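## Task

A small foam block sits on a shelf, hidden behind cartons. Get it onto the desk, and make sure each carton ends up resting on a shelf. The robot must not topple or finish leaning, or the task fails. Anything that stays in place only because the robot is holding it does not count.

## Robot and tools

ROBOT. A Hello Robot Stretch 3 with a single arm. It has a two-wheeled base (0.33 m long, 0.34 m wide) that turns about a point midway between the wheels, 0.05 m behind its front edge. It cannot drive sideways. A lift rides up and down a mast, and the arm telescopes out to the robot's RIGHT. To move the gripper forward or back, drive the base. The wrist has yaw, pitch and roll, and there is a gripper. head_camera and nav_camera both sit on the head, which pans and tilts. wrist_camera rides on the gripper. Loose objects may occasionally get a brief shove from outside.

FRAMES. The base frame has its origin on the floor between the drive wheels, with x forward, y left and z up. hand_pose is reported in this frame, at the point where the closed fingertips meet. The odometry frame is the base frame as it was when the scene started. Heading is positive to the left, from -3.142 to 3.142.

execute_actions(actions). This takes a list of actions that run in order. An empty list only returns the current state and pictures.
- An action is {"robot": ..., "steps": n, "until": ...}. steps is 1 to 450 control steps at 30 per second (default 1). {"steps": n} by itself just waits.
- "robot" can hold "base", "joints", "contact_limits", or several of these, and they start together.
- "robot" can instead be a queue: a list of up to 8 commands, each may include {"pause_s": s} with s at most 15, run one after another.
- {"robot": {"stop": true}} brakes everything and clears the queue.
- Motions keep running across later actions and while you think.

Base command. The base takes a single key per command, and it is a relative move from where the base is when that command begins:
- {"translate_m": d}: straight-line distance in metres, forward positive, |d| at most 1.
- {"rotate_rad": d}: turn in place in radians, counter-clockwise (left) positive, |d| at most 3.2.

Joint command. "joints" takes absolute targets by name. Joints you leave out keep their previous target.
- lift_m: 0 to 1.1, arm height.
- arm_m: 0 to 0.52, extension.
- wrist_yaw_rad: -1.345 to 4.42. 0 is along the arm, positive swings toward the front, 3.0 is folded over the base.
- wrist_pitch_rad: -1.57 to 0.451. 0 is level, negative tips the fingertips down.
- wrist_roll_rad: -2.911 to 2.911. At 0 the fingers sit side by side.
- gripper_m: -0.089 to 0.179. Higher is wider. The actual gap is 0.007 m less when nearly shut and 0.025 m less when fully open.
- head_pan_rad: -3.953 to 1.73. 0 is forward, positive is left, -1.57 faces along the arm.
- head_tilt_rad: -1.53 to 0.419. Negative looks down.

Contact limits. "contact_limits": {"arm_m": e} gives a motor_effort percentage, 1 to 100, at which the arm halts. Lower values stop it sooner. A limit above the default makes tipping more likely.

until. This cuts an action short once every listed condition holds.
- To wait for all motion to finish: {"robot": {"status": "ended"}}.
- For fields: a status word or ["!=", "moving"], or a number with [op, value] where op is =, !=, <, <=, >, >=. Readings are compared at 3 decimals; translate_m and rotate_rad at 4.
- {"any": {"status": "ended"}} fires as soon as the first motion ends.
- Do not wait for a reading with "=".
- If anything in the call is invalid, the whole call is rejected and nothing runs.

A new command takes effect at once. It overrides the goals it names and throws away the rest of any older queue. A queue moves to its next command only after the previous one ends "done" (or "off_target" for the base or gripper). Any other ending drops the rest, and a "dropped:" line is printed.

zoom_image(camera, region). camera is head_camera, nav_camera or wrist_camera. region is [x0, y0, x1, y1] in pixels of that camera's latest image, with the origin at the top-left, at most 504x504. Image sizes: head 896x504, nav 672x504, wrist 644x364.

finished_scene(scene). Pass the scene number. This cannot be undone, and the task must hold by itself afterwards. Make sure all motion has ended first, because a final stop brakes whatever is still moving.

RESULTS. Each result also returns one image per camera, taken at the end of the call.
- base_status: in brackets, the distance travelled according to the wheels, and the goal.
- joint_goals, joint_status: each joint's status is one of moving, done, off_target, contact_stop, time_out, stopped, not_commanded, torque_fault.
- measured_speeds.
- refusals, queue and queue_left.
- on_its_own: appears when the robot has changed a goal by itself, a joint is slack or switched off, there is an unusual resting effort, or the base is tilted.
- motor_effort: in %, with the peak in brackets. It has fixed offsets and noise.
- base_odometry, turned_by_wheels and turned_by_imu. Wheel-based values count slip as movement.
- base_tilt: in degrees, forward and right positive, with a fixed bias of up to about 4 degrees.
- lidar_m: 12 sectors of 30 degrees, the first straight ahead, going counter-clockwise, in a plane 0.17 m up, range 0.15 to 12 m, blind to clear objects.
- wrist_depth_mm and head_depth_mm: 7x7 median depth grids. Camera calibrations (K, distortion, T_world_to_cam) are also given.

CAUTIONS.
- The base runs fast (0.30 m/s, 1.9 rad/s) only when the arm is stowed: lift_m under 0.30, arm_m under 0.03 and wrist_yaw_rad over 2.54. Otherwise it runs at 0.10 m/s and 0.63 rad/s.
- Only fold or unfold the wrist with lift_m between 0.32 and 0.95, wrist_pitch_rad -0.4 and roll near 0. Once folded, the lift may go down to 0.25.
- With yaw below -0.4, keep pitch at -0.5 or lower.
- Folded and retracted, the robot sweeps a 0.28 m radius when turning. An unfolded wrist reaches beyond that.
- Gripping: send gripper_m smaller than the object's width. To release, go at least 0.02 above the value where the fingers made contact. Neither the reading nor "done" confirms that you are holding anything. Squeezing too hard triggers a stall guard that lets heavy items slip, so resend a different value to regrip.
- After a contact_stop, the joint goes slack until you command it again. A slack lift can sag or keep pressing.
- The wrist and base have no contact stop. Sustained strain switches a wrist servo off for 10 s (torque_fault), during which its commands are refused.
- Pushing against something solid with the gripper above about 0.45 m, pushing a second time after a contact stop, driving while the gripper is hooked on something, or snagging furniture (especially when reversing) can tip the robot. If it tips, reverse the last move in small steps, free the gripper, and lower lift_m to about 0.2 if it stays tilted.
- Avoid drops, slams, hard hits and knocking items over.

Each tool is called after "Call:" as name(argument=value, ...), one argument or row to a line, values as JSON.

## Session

Call:
execute_actions(
  actions=[
    {"robot":{"joints":{"head_tilt_rad":-0.3}},"steps":100,"until":{"robot":{"status":"ended"}}},
  ],
)

Call:
execute_actions(
  actions=[
    {"robot":{"joints":{"head_pan_rad":-2.6}},"steps":100,"until":{"robot":{"status":"ended"}}},
  ],
)

Scene clock: 0.73 s.
robot.base_odometry: x=+0.000 y=+0.000 heading=+0.000 (m, m, rad; robot's odometry frame)
robot.turned_by_wheels: +0.000 (rad since the last result)
robot.turned_by_imu: +0.000 (rad since the last result)
robot.base_tilt: forward=-2.1 right=-0.9 (deg)
robot.lidar_m: 2.09 2.03 1.98 2.25 2.07 2.09 2.33 1.96 1.95 1.82 1.68 1.70
robot.head_depth_mm: 1646 1713 1800 1897 1997 1804 1429 / 1796 1893 2010 2115 2218 1807 1438 / 2035 2141 2264 2400 2360 1820 1444 / 2265 2403 2580 2750 2486 1824 1436 / 2439 2579 2765 2962 2458 1817 1437 / 2288 2445 2555 2733 2475 1820 1434 / 2119 2249 2368 2074 2234 1812 1434
robot.base_status: not_commanded
robot.joint_positions: lift_m=+0.518 arm_m=-0.002 wrist_yaw_rad=+3.074 wrist_pitch_rad=-0.503 wrist_roll_rad=+0.005 gripper_m=+0.037 head_pan_rad=+0.012 head_tilt_rad=-0.296
robot.joint_goals: lift_m=+0.518 arm_m=-0.002 wrist_yaw_rad=+3.074 wrist_pitch_rad=-0.503 wrist_roll_rad=+0.005 gripper_m=+0.037 head_pan_rad=+0.012 head_tilt_rad=-0.300
robot.joint_status: lift_m=not_commanded arm_m=not_commanded wrist_yaw_rad=not_commanded wrist_pitch_rad=not_commanded wrist_roll_rad=not_commanded gripper_m=not_commanded head_pan_rad=not_commanded head_tilt_rad=done
robot.measured_speeds: translate_m=+0.000 rotate_rad=+0.000 lift_m=+0.000 arm_m=+0.000 wrist_yaw_rad=+0.000 wrist_pitch_rad=+0.000 wrist_roll_rad=+0.000 head_pan_rad=+0.000 head_tilt_rad=+0.000
robot: refusals=0 queue=done queue_left=0
robot.motor_effort: left_wheel=+0(0) right_wheel=-1(1) lift_m=+22(22) arm_m=+0(0) wrist_yaw_rad=+0(1) wrist_pitch_rad=+8(9) wrist_roll_rad=+1(1) gripper_m=+0(0) head_pan_rad=-1(1) head_tilt_rad=-2(22) (%)
robot.hand_pose: x=-0.0069 y=+0.0698 z=+0.5116 quat_wxyz=(+0.200, +0.692, +0.153, +0.677) (m; robot's base frame)
robot.wrist_depth_mm: - - - - - - - / - - - - - - - / - - - - - - - / 963 - - - - - - / 817 836 - 872 899 921 922 / 714 726 - 744 773 790 806 / 627 635 657 668 649 675 689
pictures: head_camera (sideways: a quarter turn clockwise sets it upright), nav_camera (sideways: a quarter turn counterclockwise sets it upright), wrist_camera
camera_calibration (this result's frames):
head_camera: T_world_to_cam=[[-0.321978, 0.0175132, -0.946585, 1.25806], [0.0332378, 0.999422, 0.00718503, -0.00758906], [0.946164, -0.029149, -0.322373, 0.376134], [0, 0, 0, 1]] pos_world=[0.0494356, -0.00348409, 1.31217]
nav_camera: T_world_to_cam=[[0.319661, -0.0283968, 0.947106, -1.19446], [-0.0282448, -0.999392, -0.0204314, 0.080717], [0.947111, -0.0202197, -0.320269, 0.368922], [0, 0, 0, 1]] pos_world=[0.0346915, 0.0542088, 1.25108]
wrist_camera: T_world_to_cam=[[0.995535, -0.0750644, 0.0572384, -0.0247308], [0.000911394, -0.598683, -0.800985, 0.486735], [0.0943932, 0.797461, -0.595941, 0.41367], [0, 0, 0, 1]] pos_world=[-0.0148708, -0.0403416, 0.637806]
Images, in order (width x height): head_camera 896x504, nav_camera 672x504, wrist_camera 644x364.

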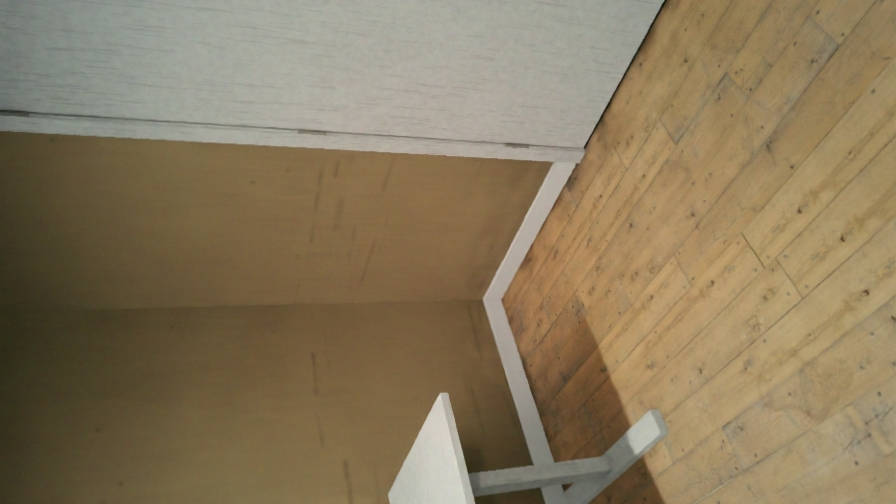

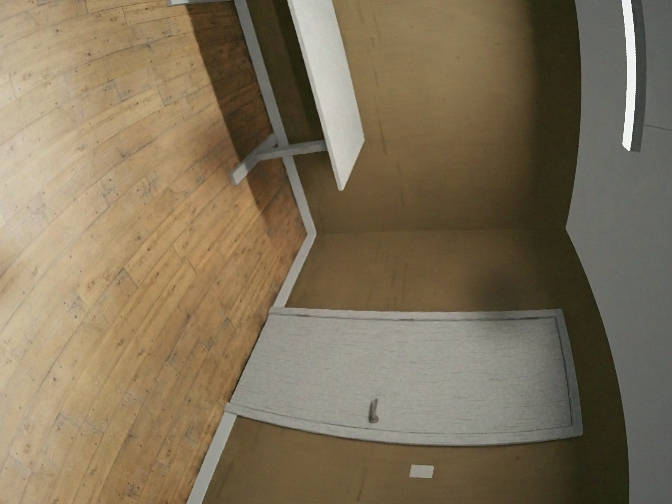

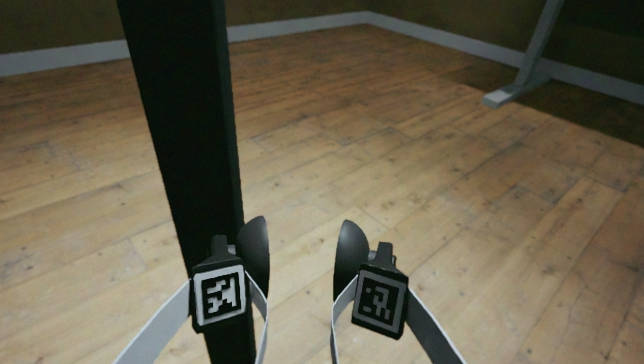

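Scene clock: 2.43 s.
robot.base_odometry: x=+0.000 y=+0.000 heading=+0.000 (m, m, rad; robot's odometry frame)
robot.turned_by_wheels: +0.000 (rad since the last result)
robot.turned_by_imu: +0.000 (rad since the last result)
robot.base_tilt: forward=-2.1 right=-0.9 (deg)
robot.lidar_m: 2.09 2.03 1.99 2.26 2.07 2.09 2.33 1.96 1.95 1.82 1.68 1.69
robot.head_depth_mm: 2154 2329 2203 2537 2377 1824 1433 / 2127 2278 2128 2504 2322 1830 1432 / 1845 2000 2049 2277 2291 1819 1437 / 2084 2192 2372 2505 2485 1808 1438 / 2030 2169 2314 2484 2459 1816 1434 / 2004 2121 2281 2427 2475 1797 1447 / 1971 2094 2203 2329 2234 1815 1435
robot.base_status: not_commanded
robot.joint_positions: lift_m=+0.518 arm_m=-0.002 wrist_yaw_rad=+3.074 wrist_pitch_rad=-0.503 wrist_roll_rad=+0.005 gripper_m=+0.037 head_pan_rad=-2.593 head_tilt_rad=-0.296
robot.joint_goals: lift_m=+0.518 arm_m=-0.002 wrist_yaw_rad=+3.074 wrist_pitch_rad=-0.503 wrist_roll_rad=+0.005 gripper_m=+0.037 head_pan_rad=-2.600 head_tilt_rad=-0.300
robot.joint_status: lift_m=not_commanded arm_m=not_commanded wrist_yaw_rad=not_commanded wrist_pitch_rad=not_commanded wrist_roll_rad=not_commanded gripper_m=not_commanded head_pan_rad=done head_tilt_rad=done
robot.measured_speeds: translate_m=+0.000 rotate_rad=+0.000 lift_m=+0.000 arm_m=+0.000 wrist_yaw_rad=+0.000 wrist_pitch_rad=+0.000 wrist_roll_rad=+0.000 head_pan_rad=+0.000 head_tilt_rad=+0.000
robot: refusals=0 queue=done queue_left=0
robot.motor_effort: left_wheel=+0(0) right_wheel=-1(0) lift_m=+21(21) arm_m=+0(0) wrist_yaw_rad=+0(0) wrist_pitch_rad=+8(9) wrist_roll_rad=+1(1) gripper_m=+0(0) head_pan_rad=-3(43) head_tilt_rad=-1(2) (%)
robot.hand_pose: x=-0.0069 y=+0.0698 z=+0.5116 quat_wxyz=(+0.200, +0.692, +0.153, +0.677) (m; robot's base frame)
robot.wrist_depth_mm: - - - - - - - / - - - - - - - / - - - - - - - / 989 - - - - - - / 821 831 - 887 906 919 928 / 706 719 - 749 776 771 790 / 628 631 653 660 652 684 697
pictures: head_camera (sideways: a quarter turn clockwise sets it upright), nav_camera (sideways: a quarter turn counterclockwise sets it upright), wrist_camera
camera_calibration (this result's frames):
head_camera: T_world_to_cam=[[0.285975, 0.149715, -0.946469, 1.2542], [0.482316, -0.875968, 0.00716863, -0.0103071], [-0.828003, -0.458548, -0.322714, 0.3874], [0, 0, 0, 1]] pos_world=[-0.0329299, -0.0191598, 1.31216]
nav_camera: T_world_to_cam=[[-0.289547, -0.139177, 0.946991, -1.19059], [-0.486589, 0.873393, -0.0204168, 0.0834939], [-0.824253, -0.466707, -0.32061, 0.380172], [0, 0, 0, 1]] pos_world=[0.00925254, -0.0611968, 1.25107]
wrist_camera: T_world_to_cam=[[0.995535, -0.0750645, 0.0572383, -0.0247308], [0.000911283, -0.598683, -0.800985, 0.486735], [0.0943931, 0.797461, -0.595941, 0.41367], [0, 0, 0, 1]] pos_world=[-0.0148708, -0.0403416, 0.637806]
Images, in order (width x height): head_camera 896x504, nav_camera 672x504, wrist_camera 644x364.

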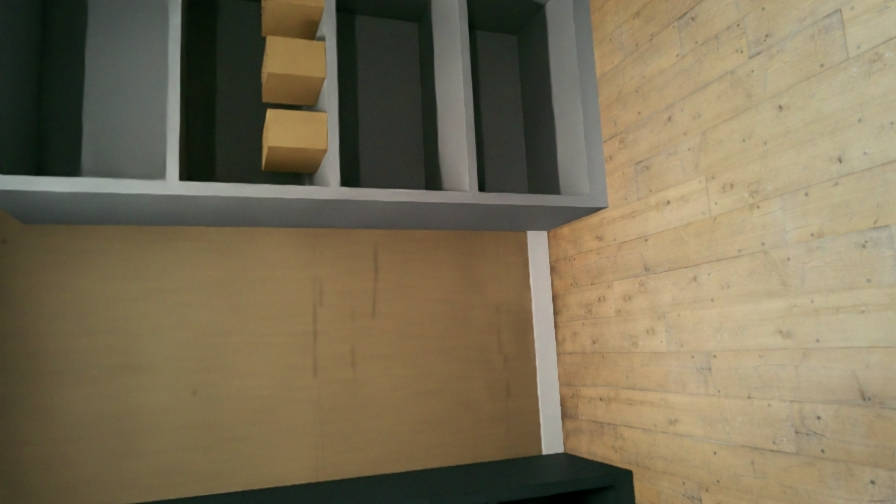

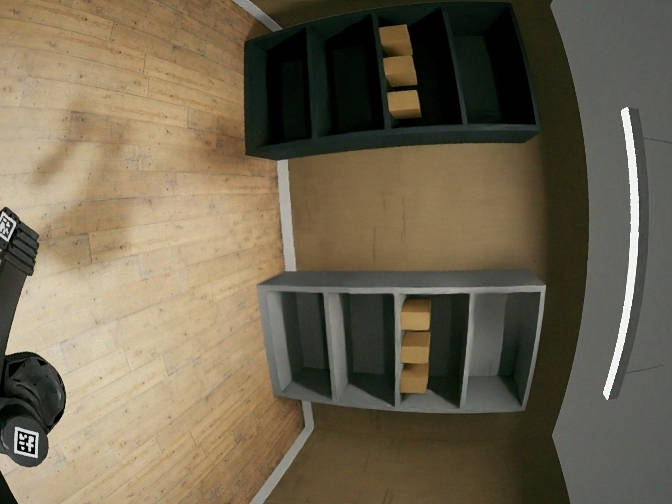

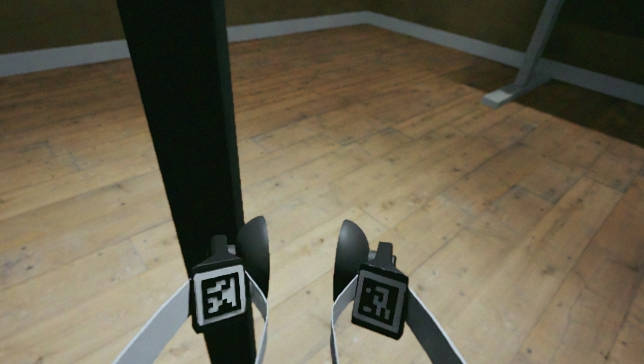

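Call:
execute_actions(
  actions=[
    {"robot":[{"joints":{"lift_m":0.28,"wrist_pitch_rad":-0.4,"wrist_yaw_rad":3}},{"base":{"rotate_rad":-1.885}},{"base":{"translate_m":0.7}},{"base":{"translate_m":0.7}},{"base":{"rotate_rad":1.005},"joints":{"head_pan_rad":-1.57,"head_tilt_rad":-0.35}}],"steps":450,"until":{"robot":{"status":"ended"}}},
  ],
)

Scene clock: 24.50 s.
robot.base_odometry: x=-0.433 y=-1.332 heading=-0.880 (m, m, rad; robot's odometry frame)
robot.turned_by_wheels: -0.880 (rad since the last result)
robot.turned_by_imu: -0.874 (rad since the last result)
robot.base_tilt: forward=-2.1 right=-2.2 (deg)
robot.lidar_m: 0.90 0.94 1.32 3.50 3.66 2.93 2.85 1.45 0.81 1.20 0.92 0.93
robot.head_depth_mm: 728 832 837 803 897 978 1338 / 735 1071 1028 792 1226 1038 1231 / 738 1076 752 778 1332 1052 1298 / 739 1077 1134 875 1327 1058 1294 / 742 1077 788 780 1321 1055 1293 / 743 1074 780 777 1320 1053 1299 / 742 1071 924 813 1308 1016 1293
robot.base_status: moving (rotate_rad +1.0049 of +1.0050)
robot.joint_positions: lift_m=+0.280 arm_m=-0.002 wrist_yaw_rad=+3.002 wrist_pitch_rad=-0.419 wrist_roll_rad=+0.005 gripper_m=+0.037 head_pan_rad=-1.577 head_tilt_rad=-0.346
robot.joint_goals: lift_m=+0.280 arm_m=-0.002 wrist_yaw_rad=+3.000 wrist_pitch_rad=-0.400 wrist_roll_rad=+0.005 gripper_m=+0.037 head_pan_rad=-1.570 head_tilt_rad=-0.350
robot.joint_status: lift_m=done arm_m=not_commanded wrist_yaw_rad=done wrist_pitch_rad=done wrist_roll_rad=not_commanded gripper_m=not_commanded head_pan_rad=done head_tilt_rad=done
robot.measured_speeds: translate_m=+0.000 rotate_rad=+0.002 lift_m=+0.000 arm_m=+0.000 wrist_yaw_rad=+0.000 wrist_pitch_rad=+0.000 wrist_roll_rad=+0.000 head_pan_rad=+0.000 head_tilt_rad=+0.000
robot: refusals=0 queue=running queue_left=0
robot.motor_effort: left_wheel=-2(13) right_wheel=+1(8) lift_m=+18(23) arm_m=+0(0) wrist_yaw_rad=-1(3) wrist_pitch_rad=+11(14) wrist_roll_rad=+1(1) gripper_m=+0(0) head_pan_rad=+2(43) head_tilt_rad=-2(10) (%)
robot.hand_pose: x=+0.0100 y=+0.0795 z=+0.2927 quat_wxyz=(+0.196, +0.702, +0.098, +0.678) (m; robot's base frame)
robot.wrist_depth_mm: - - - - - - 951 / - - - - - - 965 / 903 - 967 - - - 961 / 709 - 740 774 797 824 842 / 574 577 628 625 628 652 672 / 489 493 - 514 537 541 559 / - - - 447 441 461 471
pictures: head_camera (sideways: a quarter turn clockwise sets it upright), nav_camera (sideways: a quarter turn counterclockwise sets it upright), wrist_camera
camera_calibration (this result's frames):
head_camera: T_world_to_cam=[[0.0236763, 0.368792, -0.92921, 1.23327], [0.998646, -0.0517962, 0.00488824, -0.0104875], [-0.0463268, -0.928068, -0.369519, 0.443544], [0, 0, 0, 1]] pos_world=[0.00182197, -0.0437254, 1.30992]
nav_camera: T_world_to_cam=[[-0.0345159, -0.366307, 0.929854, -1.16977], [-0.998703, 0.0474759, -0.0183689, 0.0839505], [-0.0374169, -0.929282, -0.36747, 0.436356], [0, 0, 0, 1]] pos_world=[0.0597929, -0.0269839, 1.24961]
wrist_camera: T_world_to_cam=[[0.986803, -0.151801, 0.0563609, -0.0219076], [-0.0327827, -0.528147, -0.84852, 0.325824], [0.158573, 0.835474, -0.526154, 0.249783], [0, 0, 0, 1]] pos_world=[-0.00730903, -0.0399299, 0.409127]
Images, in order (width x height): head_camera 896x504, nav_camera 672x504, wrist_camera 644x364.

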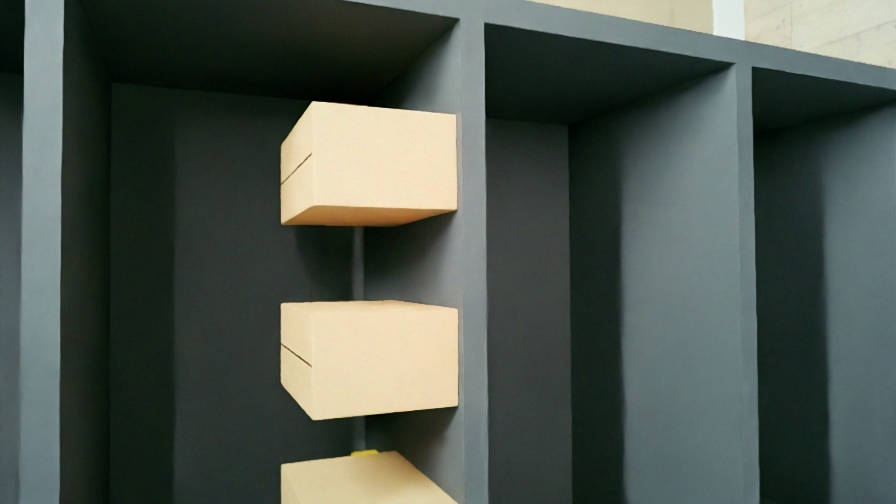

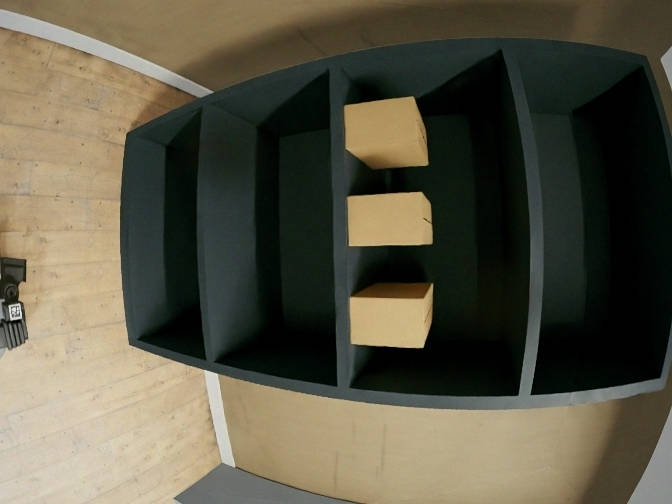

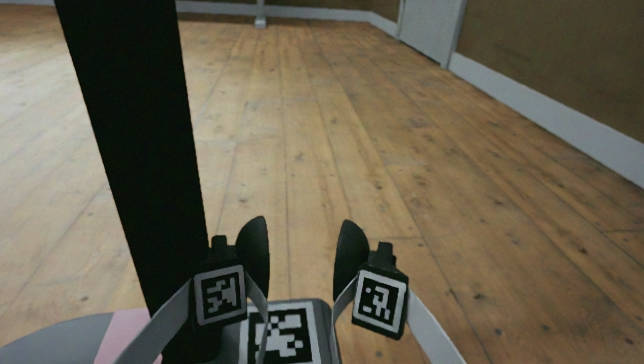

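Call:
execute_actions(
  actions=[
    {"robot":[{"base":{"rotate_rad":-0.045}},{"base":{"translate_m":0.39},"joints":{"lift_m":0.9}},{"joints":{"wrist_yaw_rad":0,"gripper_m":0.179}},{"joints":{"lift_m":0.97,"wrist_pitch_rad":0,"arm_m":0.22}}],"steps":450,"until":{"robot":{"status":"ended"}}},
  ],
)

Scene clock: 41.47 s.
robot.base_odometry: x=-0.198 y=-1.643 heading=-0.925 (m, m, rad; robot's odometry frame)
robot.turned_by_wheels: -0.045 (rad since the last result)
robot.turned_by_imu: -0.043 (rad since the last result)
robot.base_tilt: forward=-2.1 right=-0.8 (deg)
robot.lidar_m: 0.51 0.53 0.71 1.78 3.61 3.35 3.22 1.74 1.01 0.75 0.74 0.54
robot.head_depth_mm: 730 1094 788 785 - 1054 1297 / 736 1088 785 793 1236 1052 1297 / 739 1081 1137 - - 1055 1296 / 742 1074 737 - - 1050 1294 / 743 1067 1115 770 1307 1013 1293 / 739 946 917 776 859 958 1103 / 596 649 1104 1223 1356 1481 1376
robot.base_status: done (translate_m +0.3900 of +0.3900)
robot.joint_positions: lift_m=+0.970 arm_m=+0.220 wrist_yaw_rad=+0.001 wrist_pitch_rad=-0.021 wrist_roll_rad=+0.005 gripper_m=+0.179 head_pan_rad=-1.577 head_tilt_rad=-0.346
robot.joint_goals: lift_m=+0.970 arm_m=+0.220 wrist_yaw_rad=+0.000 wrist_pitch_rad=+0.000 wrist_roll_rad=+0.005 gripper_m=+0.179 head_pan_rad=-1.570 head_tilt_rad=-0.350
robot.joint_status: lift_m=done arm_m=done wrist_yaw_rad=done wrist_pitch_rad=done wrist_roll_rad=not_commanded gripper_m=done head_pan_rad=done head_tilt_rad=done
robot.measured_speeds: translate_m=+0.000 rotate_rad=+0.000 lift_m=+0.000 arm_m=+0.000 wrist_yaw_rad=+0.000 wrist_pitch_rad=+0.000 wrist_roll_rad=+0.000 head_pan_rad=+0.000 head_tilt_rad=+0.000
robot: refusals=0 queue=done queue_left=0
robot.motor_effort: left_wheel=+2(11) right_wheel=-2(8) lift_m=+25(27) arm_m=+4(4) wrist_yaw_rad=-1(0) wrist_pitch_rad=+13(14) wrist_roll_rad=+1(1) gripper_m=+0(85) head_pan_rad=+1(3) head_tilt_rad=-1(2) (%)
robot.hand_pose: x=-0.0211 y=-0.6202 z=+1.0789 quat_wxyz=(+0.706, +0.008, -0.708, -0.007) (m; robot's base frame)
robot.wrist_depth_mm: 249 343 668 675 687 699 704 / 257 349 637 686 711 717 715 / 262 353 514 284 713 321 296 / 269 357 523 292 519 317 302 / 273 362 386 296 463 325 311 / - 303 301 304 337 332 318 / 290 319 637 299 304 799 311
pictures: head_camera (sideways: a quarter turn clockwise sets it upright), nav_camera (sideways: a quarter turn counterclockwise sets it upright), wrist_camera
camera_calibration (this result's frames):
head_camera: T_world_to_cam=[[0.0236747, 0.368912, -0.929163, 1.23321], [0.998646, -0.0517906, 0.00488231, -0.0104798], [-0.0463207, -0.92802, -0.369639, 0.4437], [0, 0, 0, 1]] pos_world=[0.00182224, -0.0437264, 1.30991]
nav_camera: T_world_to_cam=[[-0.0345143, -0.366427, 0.929806, -1.16971], [-0.998704, 0.047472, -0.0183636, 0.0839435], [-0.0374109, -0.929235, -0.367591, 0.436513], [0, 0, 0, 1]] pos_world=[0.0597931, -0.0269767, 1.24961]
wrist_camera: T_world_to_cam=[[-0.998382, 0.0318822, 0.0470927, -0.0596838], [-0.0414946, 0.15788, -0.986586, 1.1967], [-0.0388896, -0.986943, -0.156302, -0.280508], [0, 0, 0, 1]] pos_world=[-0.0208397, -0.463877, 1.13961]
Images, in order (width x height): head_camera 896x504, nav_camera 672x504, wrist_camera 644x364.

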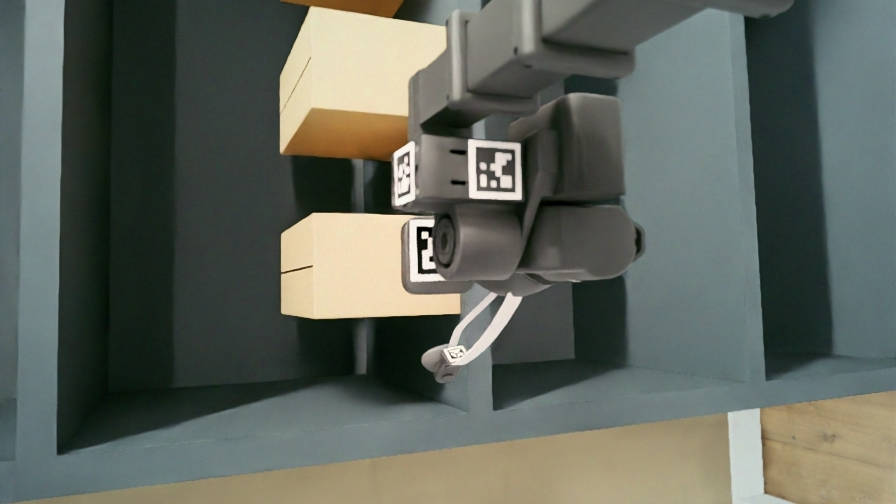

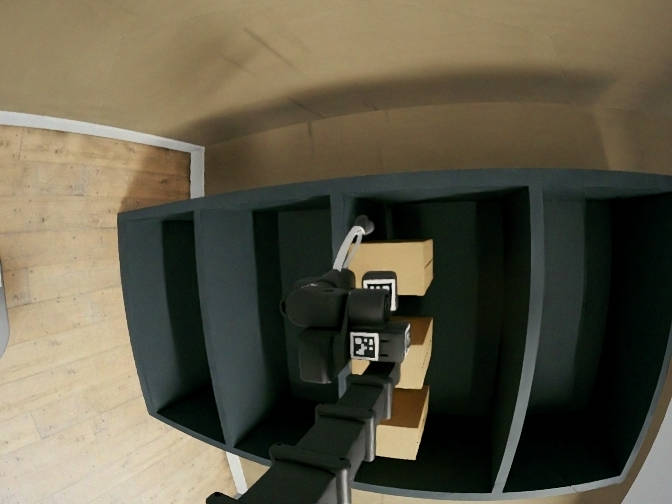

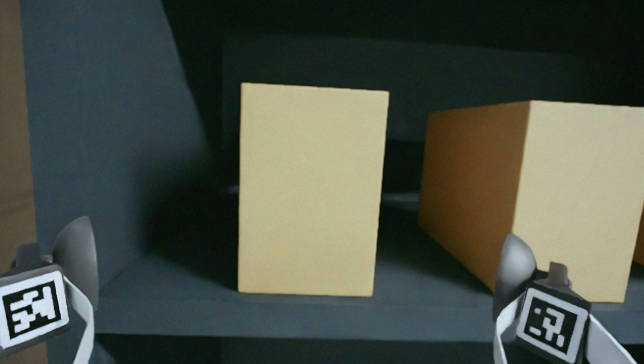

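Grasp deeper this time, then check.

Call:
execute_actions(
  actions=[
    {"robot":[{"joints":{"arm_m":0.47},"contact_limits":{"arm_m":15}},{"joints":{"gripper_m":0.1}},{"joints":{"lift_m":1.0}}],"steps":450,"until":{"robot":{"status":"ended"}}},
  ],
)

Scene clock: 52.57 s.
robot.base_odometry: x=-0.198 y=-1.643 heading=-0.925 (m, m, rad; robot's odometry frame)
robot.turned_by_wheels: +0.000 (rad since the last result)
robot.turned_by_imu: +0.002 (rad since the last result)
robot.base_tilt: forward=-2.1 right=-0.8 (deg)
robot.lidar_m: 0.51 0.53 0.71 1.78 3.64 3.35 3.21 1.74 1.02 0.75 0.74 0.54
robot.head_depth_mm: 732 1100 989 - 1234 1056 1304 / 738 1086 924 1308 1348 1055 1292 / 743 1078 1131 815 1333 1053 1294 / 741 1071 1113 816 1323 1054 1297 / 744 1063 1120 825 1307 1015 1297 / 741 947 921 782 865 961 1104 / 597 649 1102 1228 1358 1488 1376
robot.base_status: done (translate_m +0.3900 of +0.3900)
robot.joint_positions: lift_m=+1.000 arm_m=+0.470 wrist_yaw_rad=+0.000 wrist_pitch_rad=-0.031 wrist_roll_rad=+0.005 gripper_m=+0.101 head_pan_rad=-1.577 head_tilt_rad=-0.346
robot.joint_goals: lift_m=+1.000 arm_m=+0.470 wrist_yaw_rad=+0.000 wrist_pitch_rad=+0.000 wrist_roll_rad=+0.005 gripper_m=+0.100 head_pan_rad=-1.570 head_tilt_rad=-0.350
robot.joint_status: lift_m=done arm_m=done wrist_yaw_rad=done wrist_pitch_rad=done wrist_roll_rad=not_commanded gripper_m=done head_pan_rad=done head_tilt_rad=done
robot.measured_speeds: translate_m=+0.000 rotate_rad=+0.000 lift_m=+0.000 arm_m=+0.000 wrist_yaw_rad=+0.000 wrist_pitch_rad=+0.000 wrist_roll_rad=+0.000 head_pan_rad=+0.000 head_tilt_rad=+0.000
robot: refusals=0 queue=done queue_left=0
robot.motor_effort: left_wheel=+2(4) right_wheel=-3(3) lift_m=+26(25) arm_m=+4(7) wrist_yaw_rad=+0(1) wrist_pitch_rad=+19(19) wrist_roll_rad=+1(1) gripper_m=-17(90) head_pan_rad=+3(4) head_tilt_rad=-1(2) (%)
robot.contact_limits: arm_m 15 (drawing in: default 21, maximum 34; extending or still: default 28, maximum 46)
robot.hand_pose: x=-0.0213 y=-0.8699 z=+1.1065 quat_wxyz=(+0.706, +0.011, -0.708, -0.011) (m; robot's base frame)
robot.wrist_depth_mm: 241 305 437 441 452 458 461 / 245 118 119 120 121 471 476 / 246 119 120 121 122 479 483 / 249 120 121 122 123 291 213 / 250 121 122 124 125 288 211 / 238 122 124 125 126 268 208 / 248 124 125 126 128 272 207
pictures: head_camera (sideways: a quarter turn clockwise sets it upright), nav_camera (sideways: a quarter turn counterclockwise sets it upright), wrist_camera
camera_calibration (this result's frames):
head_camera: T_world_to_cam=[[0.0236748, 0.368912, -0.929163, 1.23321], [0.998646, -0.051791, 0.00488232, -0.0104798], [-0.0463211, -0.92802, -0.369639, 0.4437], [0, 0, 0, 1]] pos_world=[0.00182222, -0.0437264, 1.30991]
nav_camera: T_world_to_cam=[[-0.0345145, -0.366427, 0.929806, -1.16971], [-0.998704, 0.0474724, -0.0183636, 0.0839435], [-0.0374112, -0.929235, -0.36759, 0.436512], [0, 0, 0, 1]] pos_world=[0.0597931, -0.0269768, 1.24961]
wrist_camera: T_world_to_cam=[[-0.998349, 0.0324215, 0.0474073, -0.0531503], [-0.0413419, 0.167306, -0.985038, 1.26977], [-0.0398679, -0.985372, -0.16569, -0.510935], [0, 0, 0, 1]] pos_world=[-0.020938, -0.714178, 1.16863]
Images, in order (width x height): head_camera 896x504, nav_camera 672x504, wrist_camera 644x364.

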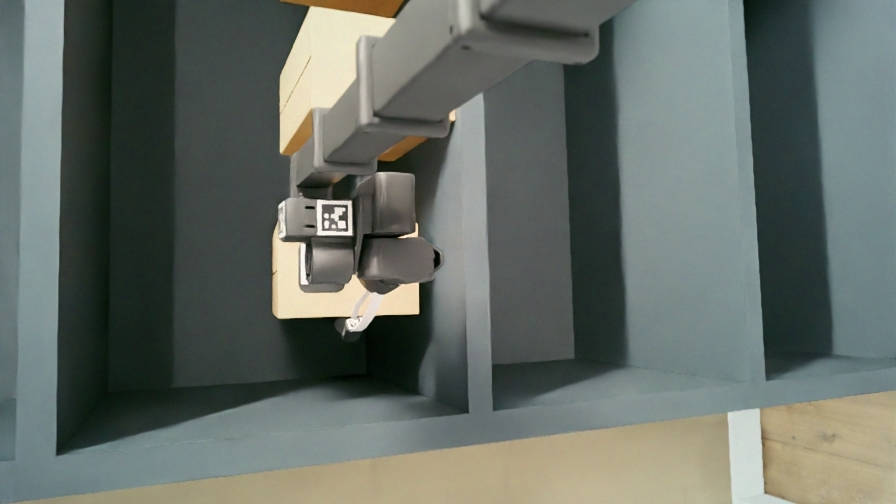

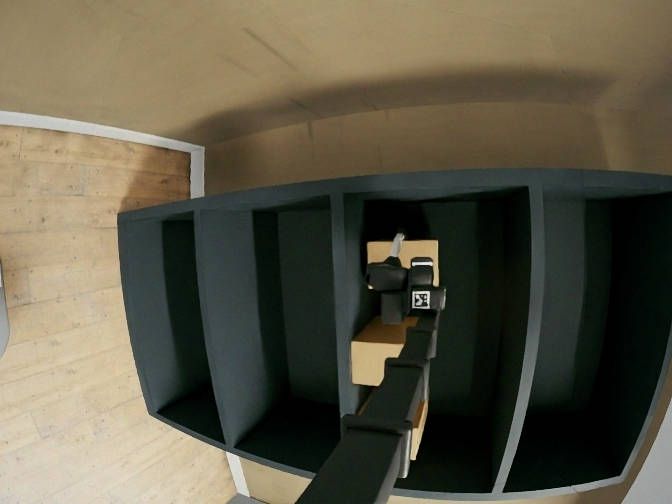

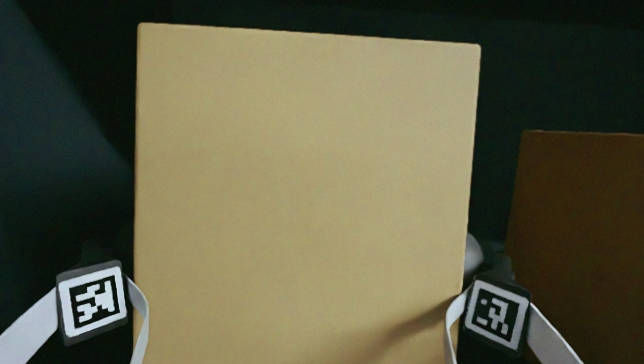

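Call:
execute_actions(
  actions=[
    {"robot":[{"joints":{"lift_m":0.975}},{"joints":{"arm_m":0.41}},{"base":{"translate_m":0.08}},{"joints":{"gripper_m":0.15}},{"joints":{"arm_m":0.25}},{"joints":{"gripper_m":0.0},"base":{"translate_m":-0.11}},{"joints":{"arm_m":0.5}},{"base":{"translate_m":0.06}}],"steps":450,"until":{"robot":{"status":"ended"}}},
    {"robot":[{"base":{"translate_m":-0.05}},{"joints":{"arm_m":0.3}}],"steps":450,"until":{"robot":{"status":"ended"}}},
  ],
)

Scene clock: 76.17 s.
robot.base_odometry: x=-0.210 y=-1.627 heading=-0.925 (m, m, rad; robot's odometry frame)
robot.turned_by_wheels: +0.000 (rad since the last result)
robot.turned_by_imu: +0.004 (rad since the last result)
robot.base_tilt: forward=-2.1 right=-0.9 (deg)
robot.lidar_m: 0.53 0.55 0.74 1.83 3.64 3.33 3.19 1.75 1.00 0.76 0.76 0.56
robot.head_depth_mm: 731 1096 956 882 - 1058 1298 / 737 1091 780 - 1295 1054 1298 / 740 1078 1135 - 1318 1056 1301 / 743 1073 1146 - 1285 1053 1286 / 747 1061 919 790 1309 1017 1305 / 744 1036 752 767 982 952 1077 / 602 652 707 1193 1337 1485 1373
robot.base_status: done (translate_m -0.0500 of -0.0500)
robot.joint_positions: lift_m=+0.975 arm_m=+0.300 wrist_yaw_rad=-0.001 wrist_pitch_rad=-0.021 wrist_roll_rad=+0.005 gripper_m=+0.000 head_pan_rad=-1.577 head_tilt_rad=-0.346
robot.joint_goals: lift_m=+0.975 arm_m=+0.300 wrist_yaw_rad=+0.000 wrist_pitch_rad=+0.000 wrist_roll_rad=+0.005 gripper_m=+0.000 head_pan_rad=-1.570 head_tilt_rad=-0.350
robot.joint_status: lift_m=done arm_m=done wrist_yaw_rad=done wrist_pitch_rad=done wrist_roll_rad=not_commanded gripper_m=done head_pan_rad=done head_tilt_rad=done
robot.measured_speeds: translate_m=+0.000 rotate_rad=+0.000 lift_m=+0.000 arm_m=+0.000 wrist_yaw_rad=+0.000 wrist_pitch_rad=+0.000 wrist_roll_rad=+0.000 head_pan_rad=+0.000 head_tilt_rad=+0.000
robot: refusals=0 queue=done queue_left=0
robot.motor_effort: left_wheel=+2(13) right_wheel=-3(13) lift_m=+17(27) arm_m=-4(6) wrist_yaw_rad=+1(12) wrist_pitch_rad=+13(19) wrist_roll_rad=+1(1) gripper_m=-3(81) head_pan_rad=+2(3) head_tilt_rad=-1(1) (%)
robot.hand_pose: x=-0.0218 y=-0.7011 z=+1.0843 quat_wxyz=(+0.706, +0.007, -0.708, -0.008) (m; robot's base frame)
robot.wrist_depth_mm: 265 386 596 610 617 620 625 / 217 216 606 618 630 631 640 / 220 219 316 633 639 284 215 / 225 226 329 642 649 281 220 / 231 232 315 555 447 277 224 / 237 235 264 - 351 273 230 / 237 240 238 245 262 253 237
pictures: head_camera (sideways: a quarter turn clockwise sets it upright), nav_camera (sideways: a quarter turn counterclockwise sets it upright), wrist_camera
camera_calibration (this result's frames):
head_camera: T_world_to_cam=[[0.0236746, 0.368912, -0.929163, 1.23321], [0.998646, -0.0517902, 0.00488232, -0.0104798], [-0.0463204, -0.92802, -0.369639, 0.4437], [0, 0, 0, 1]] pos_world=[0.00182225, -0.0437264, 1.30991]
nav_camera: T_world_to_cam=[[-0.0345142, -0.366427, 0.929806, -1.16971], [-0.998704, 0.0474717, -0.0183636, 0.0839435], [-0.0374106, -0.929235, -0.36759, 0.436512], [0, 0, 0, 1]] pos_world=[0.0597931, -0.0269767, 1.24961]
wrist_camera: T_world_to_cam=[[-0.998297, 0.0344416, 0.0470929, -0.0562198], [-0.0410897, 0.157992, -0.986585, 1.21485], [-0.0414199, -0.98684, -0.156308, -0.359447], [0, 0, 0, 1]] pos_world=[-0.0210944, -0.544718, 1.14502]
Images, in order (width x height): head_camera 896x504, nav_camera 672x504, wrist_camera 644x364.

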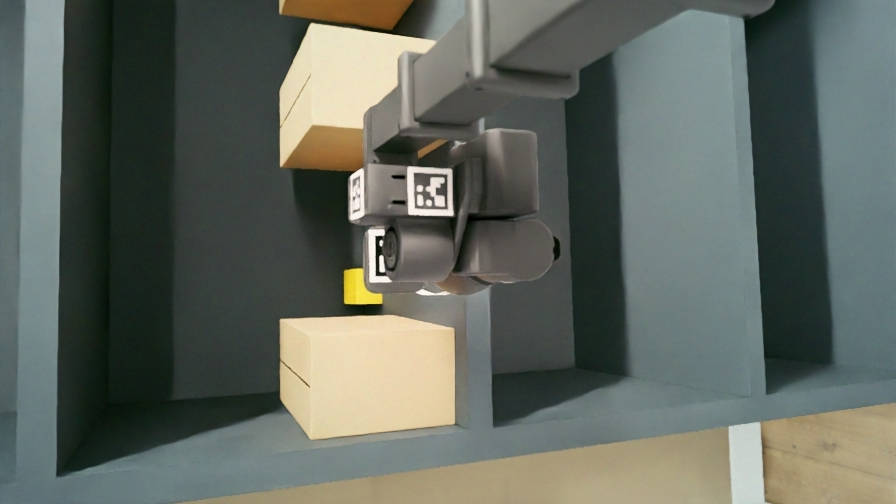

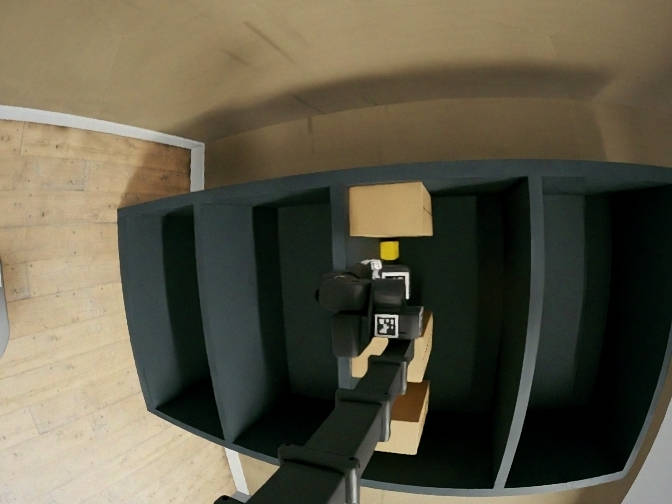

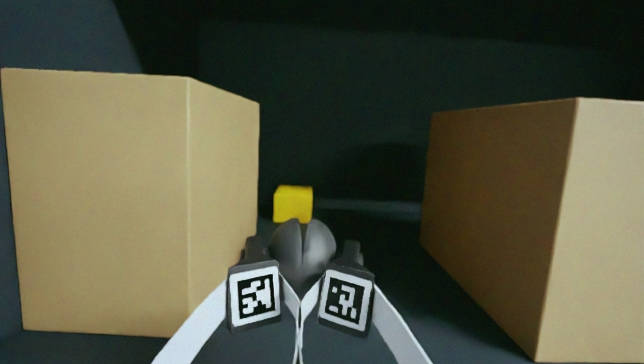

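Call:
execute_actions(
  actions=[
    {"robot":[{"joints":{"arm_m":0,"lift_m":0.96,"wrist_pitch_rad":-0.15,"gripper_m":0.05}},{"base":{"rotate_rad":0.8}},{"base":{"translate_m":-0.375}},{"base":{"rotate_rad":-0.8}},{"base":{"translate_m":0.275}},{"joints":{"arm_m":0.36}}],"steps":450,"until":{"robot":{"status":"ended"}}},
    {"steps":450,"until":{"robot":{"status":"ended"}}},
  ],
)

Scene clock: 99.23 s.
robot.base_odometry: x=-0.416 y=-1.800 heading=-0.925 (m, m, rad; robot's odometry frame)
robot.turned_by_wheels: +0.000 (rad since the last result)
robot.turned_by_imu: +0.005 (rad since the last result)
robot.base_tilt: forward=-2.1 right=-0.8 (deg)
robot.lidar_m: 0.52 0.54 0.73 1.91 3.92 3.33 2.53 0.83 0.95 0.64 0.49 0.55
robot.head_depth_mm: 620 839 681 506 - 953 816 / 623 831 875 - 551 1018 816 / 625 826 884 - 577 1016 814 / 627 821 880 - 550 1017 814 / 628 811 856 594 528 1013 813 / 629 801 675 495 525 892 769 / 535 573 531 489 514 559 624
robot.base_status: done (translate_m +0.2750 of +0.2750)
robot.joint_positions: lift_m=+0.960 arm_m=+0.360 wrist_yaw_rad=-0.001 wrist_pitch_rad=-0.168 wrist_roll_rad=+0.005 gripper_m=+0.050 head_pan_rad=-1.577 head_tilt_rad=-0.346
robot.joint_goals: lift_m=+0.960 arm_m=+0.360 wrist_yaw_rad=+0.000 wrist_pitch_rad=-0.150 wrist_roll_rad=+0.005 gripper_m=+0.050 head_pan_rad=-1.570 head_tilt_rad=-0.350
robot.joint_status: lift_m=done arm_m=done wrist_yaw_rad=done wrist_pitch_rad=done wrist_roll_rad=not_commanded gripper_m=done head_pan_rad=done head_tilt_rad=done
robot.measured_speeds: translate_m=+0.000 rotate_rad=+0.000 lift_m=+0.000 arm_m=+0.000 wrist_yaw_rad=+0.000 wrist_pitch_rad=+0.000 wrist_roll_rad=+0.000 head_pan_rad=+0.000 head_tilt_rad=+0.000
robot: refusals=0 queue=done queue_left=0
robot.motor_effort: left_wheel=+3(8) right_wheel=-3(5) lift_m=+17(16) arm_m=+4(3) wrist_yaw_rad=+1(1) wrist_pitch_rad=+11(13) wrist_roll_rad=+1(1) gripper_m=+0(81) head_pan_rad=+3(3) head_tilt_rad=-2(2) (%)
robot.hand_pose: x=-0.0218 y=-0.7532 z=+1.0324 quat_wxyz=(+0.703, +0.059, -0.706, -0.060) (m; robot's base frame)
robot.wrist_depth_mm: - 108 284 287 291 294 296 / - 110 296 301 303 303 308 / - 112 308 312 317 321 324 / 88 114 323 286 329 336 339 / 87 116 251 225 293 299 309 / 88 110 206 209 223 221 227 / 89 111 164 168 164 176 179
pictures: head_camera (sideways: a quarter turn clockwise sets it upright), nav_camera (sideways: a quarter turn counterclockwise sets it upright), wrist_camera
camera_calibration (this result's frames):
head_camera: T_world_to_cam=[[0.0236742, 0.368912, -0.929163, 1.23321], [0.998646, -0.0517893, 0.00488231, -0.0104798], [-0.0463195, -0.92802, -0.369639, 0.4437], [0, 0, 0, 1]] pos_world=[0.0018223, -0.0437264, 1.30991]
nav_camera: T_world_to_cam=[[-0.0345139, -0.366427, 0.929806, -1.16971], [-0.998704, 0.0474707, -0.0183636, 0.0839435], [-0.0374097, -0.929235, -0.367591, 0.436513], [0, 0, 0, 1]] pos_world=[0.0597931, -0.0269767, 1.24961]
wrist_camera: T_world_to_cam=[[-0.998304, 0.0272454, 0.0514506, -0.0618957], [-0.040921, 0.300239, -0.952986, 1.24425], [-0.041412, -0.953475, -0.298615, -0.24695], [0, 0, 0, 1]] pos_world=[-0.0211015, -0.607346, 1.11519]
Images, in order (width x height): head_camera 896x504, nav_camera 672x504, wrist_camera 644x364.

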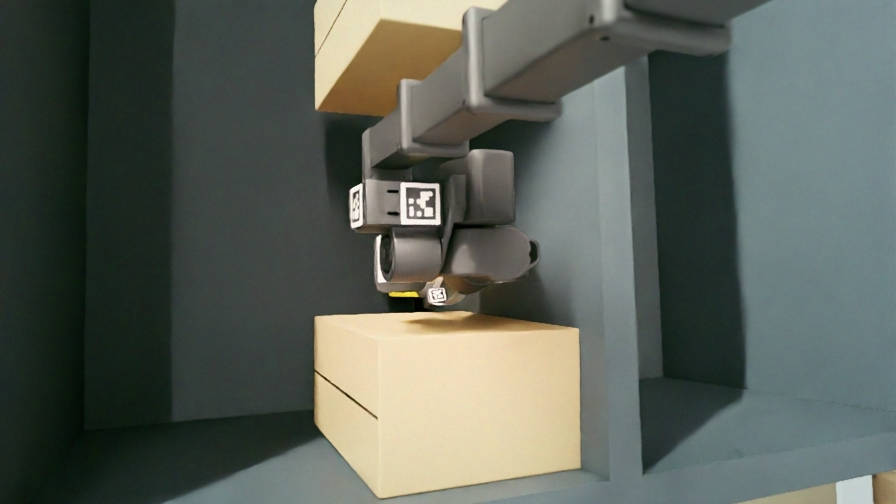

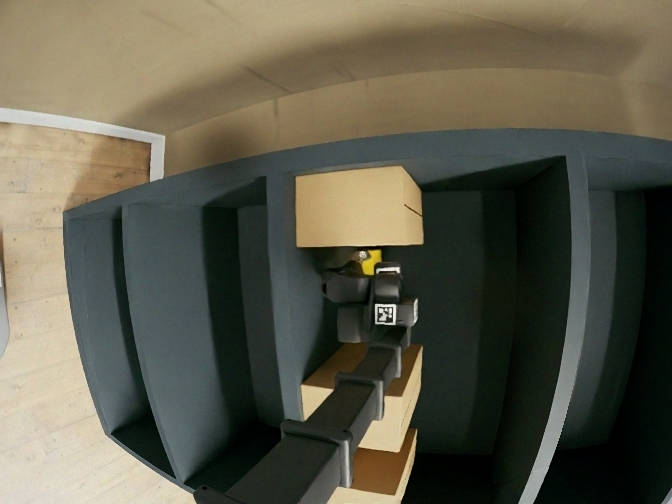

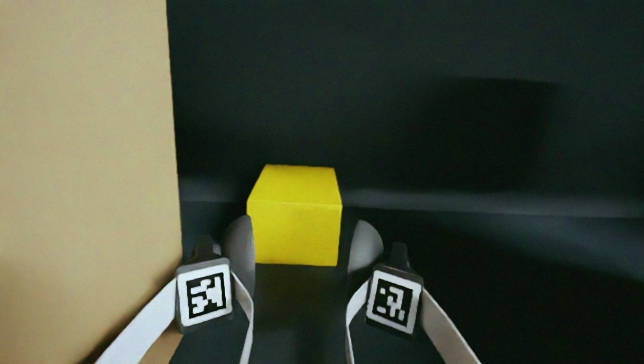

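Call:
execute_actions(
  actions=[
    {"robot":[{"joints":{"arm_m":0.39,"lift_m":0.952}},{"joints":{"gripper_m":0.1}},{"joints":{"arm_m":0.455}},{"joints":{"gripper_m":0.035}},{"joints":{"lift_m":0.97},"base":{"translate_m":-0.03}},{"joints":{"arm_m":0}}],"steps":450,"until":{"robot":{"status":"ended"}}},
  ],
)

Scene clock: 112.57 s.
robot.base_odometry: x=-0.434 y=-1.776 heading=-0.925 (m, m, rad; robot's odometry frame)
robot.turned_by_wheels: +0.000 (rad since the last result)
robot.turned_by_imu: +0.003 (rad since the last result)
robot.base_tilt: forward=-2.1 right=-0.9 (deg)
robot.lidar_m: 0.55 0.57 0.77 2.02 3.88 3.30 2.50 0.80 0.91 0.77 0.50 0.58
robot.head_depth_mm: 618 841 683 494 535 - - / 621 834 700 603 552 1054 - / 625 826 895 819 578 - - / 626 819 885 816 462 - - / 625 813 873 764 564 1016 815 / 630 808 676 501 525 950 812 / 592 686 595 491 523 639 631
robot.base_status: done (translate_m -0.0300 of -0.0300)
robot.joint_positions: lift_m=+0.970 arm_m=+0.000 wrist_yaw_rad=-0.001 wrist_pitch_rad=-0.171 wrist_roll_rad=+0.005 gripper_m=+0.036 head_pan_rad=-1.577 head_tilt_rad=-0.346
robot.joint_goals: lift_m=+0.970 arm_m=+0.000 wrist_yaw_rad=+0.000 wrist_pitch_rad=-0.150 wrist_roll_rad=+0.005 gripper_m=+0.035 head_pan_rad=-1.570 head_tilt_rad=-0.350
robot.joint_status: lift_m=done arm_m=done wrist_yaw_rad=done wrist_pitch_rad=done wrist_roll_rad=not_commanded gripper_m=done head_pan_rad=done head_tilt_rad=done
robot.measured_speeds: translate_m=+0.000 rotate_rad=+0.000 lift_m=+0.000 arm_m=+0.000 wrist_yaw_rad=+0.000 wrist_pitch_rad=+0.000 wrist_roll_rad=+0.000 head_pan_rad=+0.000 head_tilt_rad=+0.000
robot: refusals=0 queue=done queue_left=0
robot.motor_effort: left_wheel=+2(4) right_wheel=-2(9) lift_m=+25(26) arm_m=-5(4) wrist_yaw_rad=+1(1) wrist_pitch_rad=+13(13) wrist_roll_rad=+1(1) gripper_m=-14(87) head_pan_rad=+3(2) head_tilt_rad=-1(2) (%)
robot.hand_pose: x=-0.0217 y=-0.3938 z=+1.0411 quat_wxyz=(+0.703, +0.060, -0.706, -0.061) (m; robot's base frame)
robot.wrist_depth_mm: 228 229 446 617 621 304 223 / 237 238 382 635 629 262 231 / 247 248 392 654 476 260 242 / 259 259 353 442 417 256 252 / 265 268 164 157 322 269 266 / 246 245 126 128 255 263 266 / 299 490 134 134 779 820 712
pictures: head_camera (sideways: a quarter turn clockwise sets it upright), nav_camera (sideways: a quarter turn counterclockwise sets it upright), wrist_camera
camera_calibration (this result's frames):
head_camera: T_world_to_cam=[[0.0236737, 0.368912, -0.929163, 1.23321], [0.998646, -0.0517877, 0.00488231, -0.0104798], [-0.0463181, -0.92802, -0.369639, 0.4437], [0, 0, 0, 1]] pos_world=[0.00182236, -0.0437264, 1.30991]
nav_camera: T_world_to_cam=[[-0.0345133, -0.366427, 0.929806, -1.16971], [-0.998704, 0.0474692, -0.0183636, 0.0839435], [-0.0374082, -0.929235, -0.367591, 0.436513], [0, 0, 0, 1]] pos_world=[0.0597932, -0.0269766, 1.24961]
wrist_camera: T_world_to_cam=[[-0.998304, 0.0270563, 0.0515439, -0.0723052], [-0.040919, 0.303643, -0.951907, 1.14485], [-0.041406, -0.952402, -0.302021, 0.102288], [0, 0, 0, 1]] pos_world=[-0.021101, -0.248252, 1.12441]
Images, in order (width x height): head_camera 896x504, nav_camera 672x504, wrist_camera 644x364.

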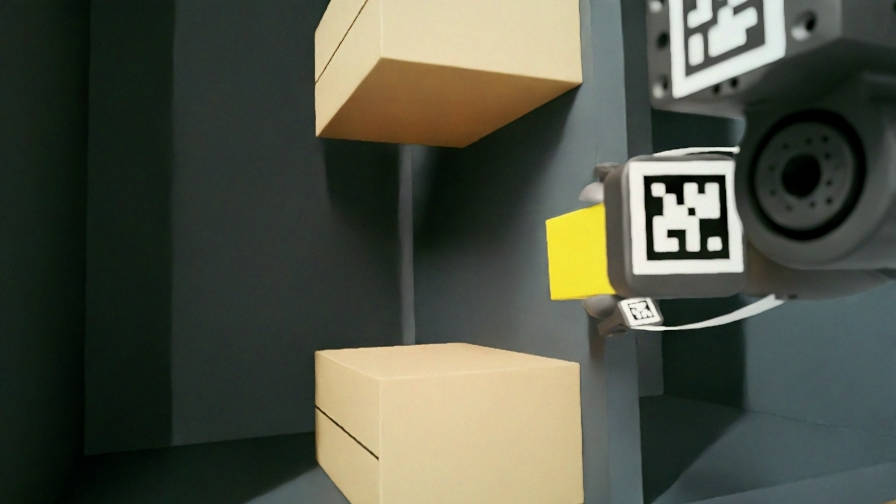

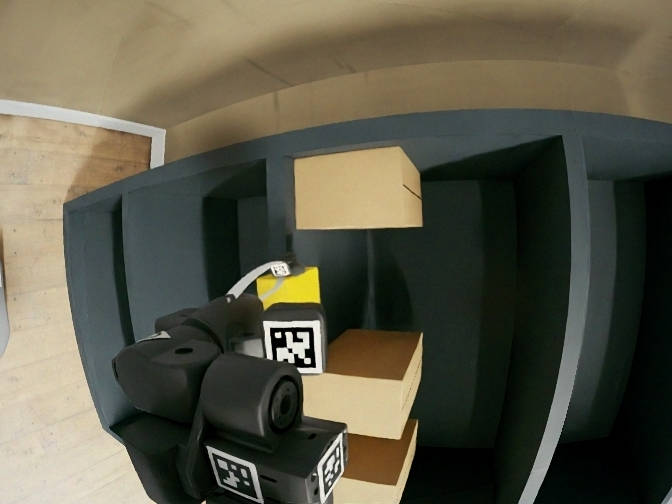

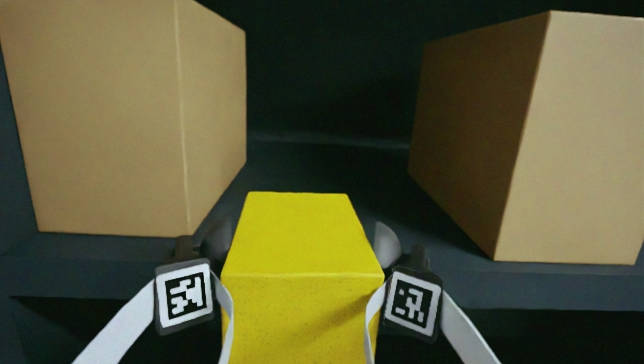

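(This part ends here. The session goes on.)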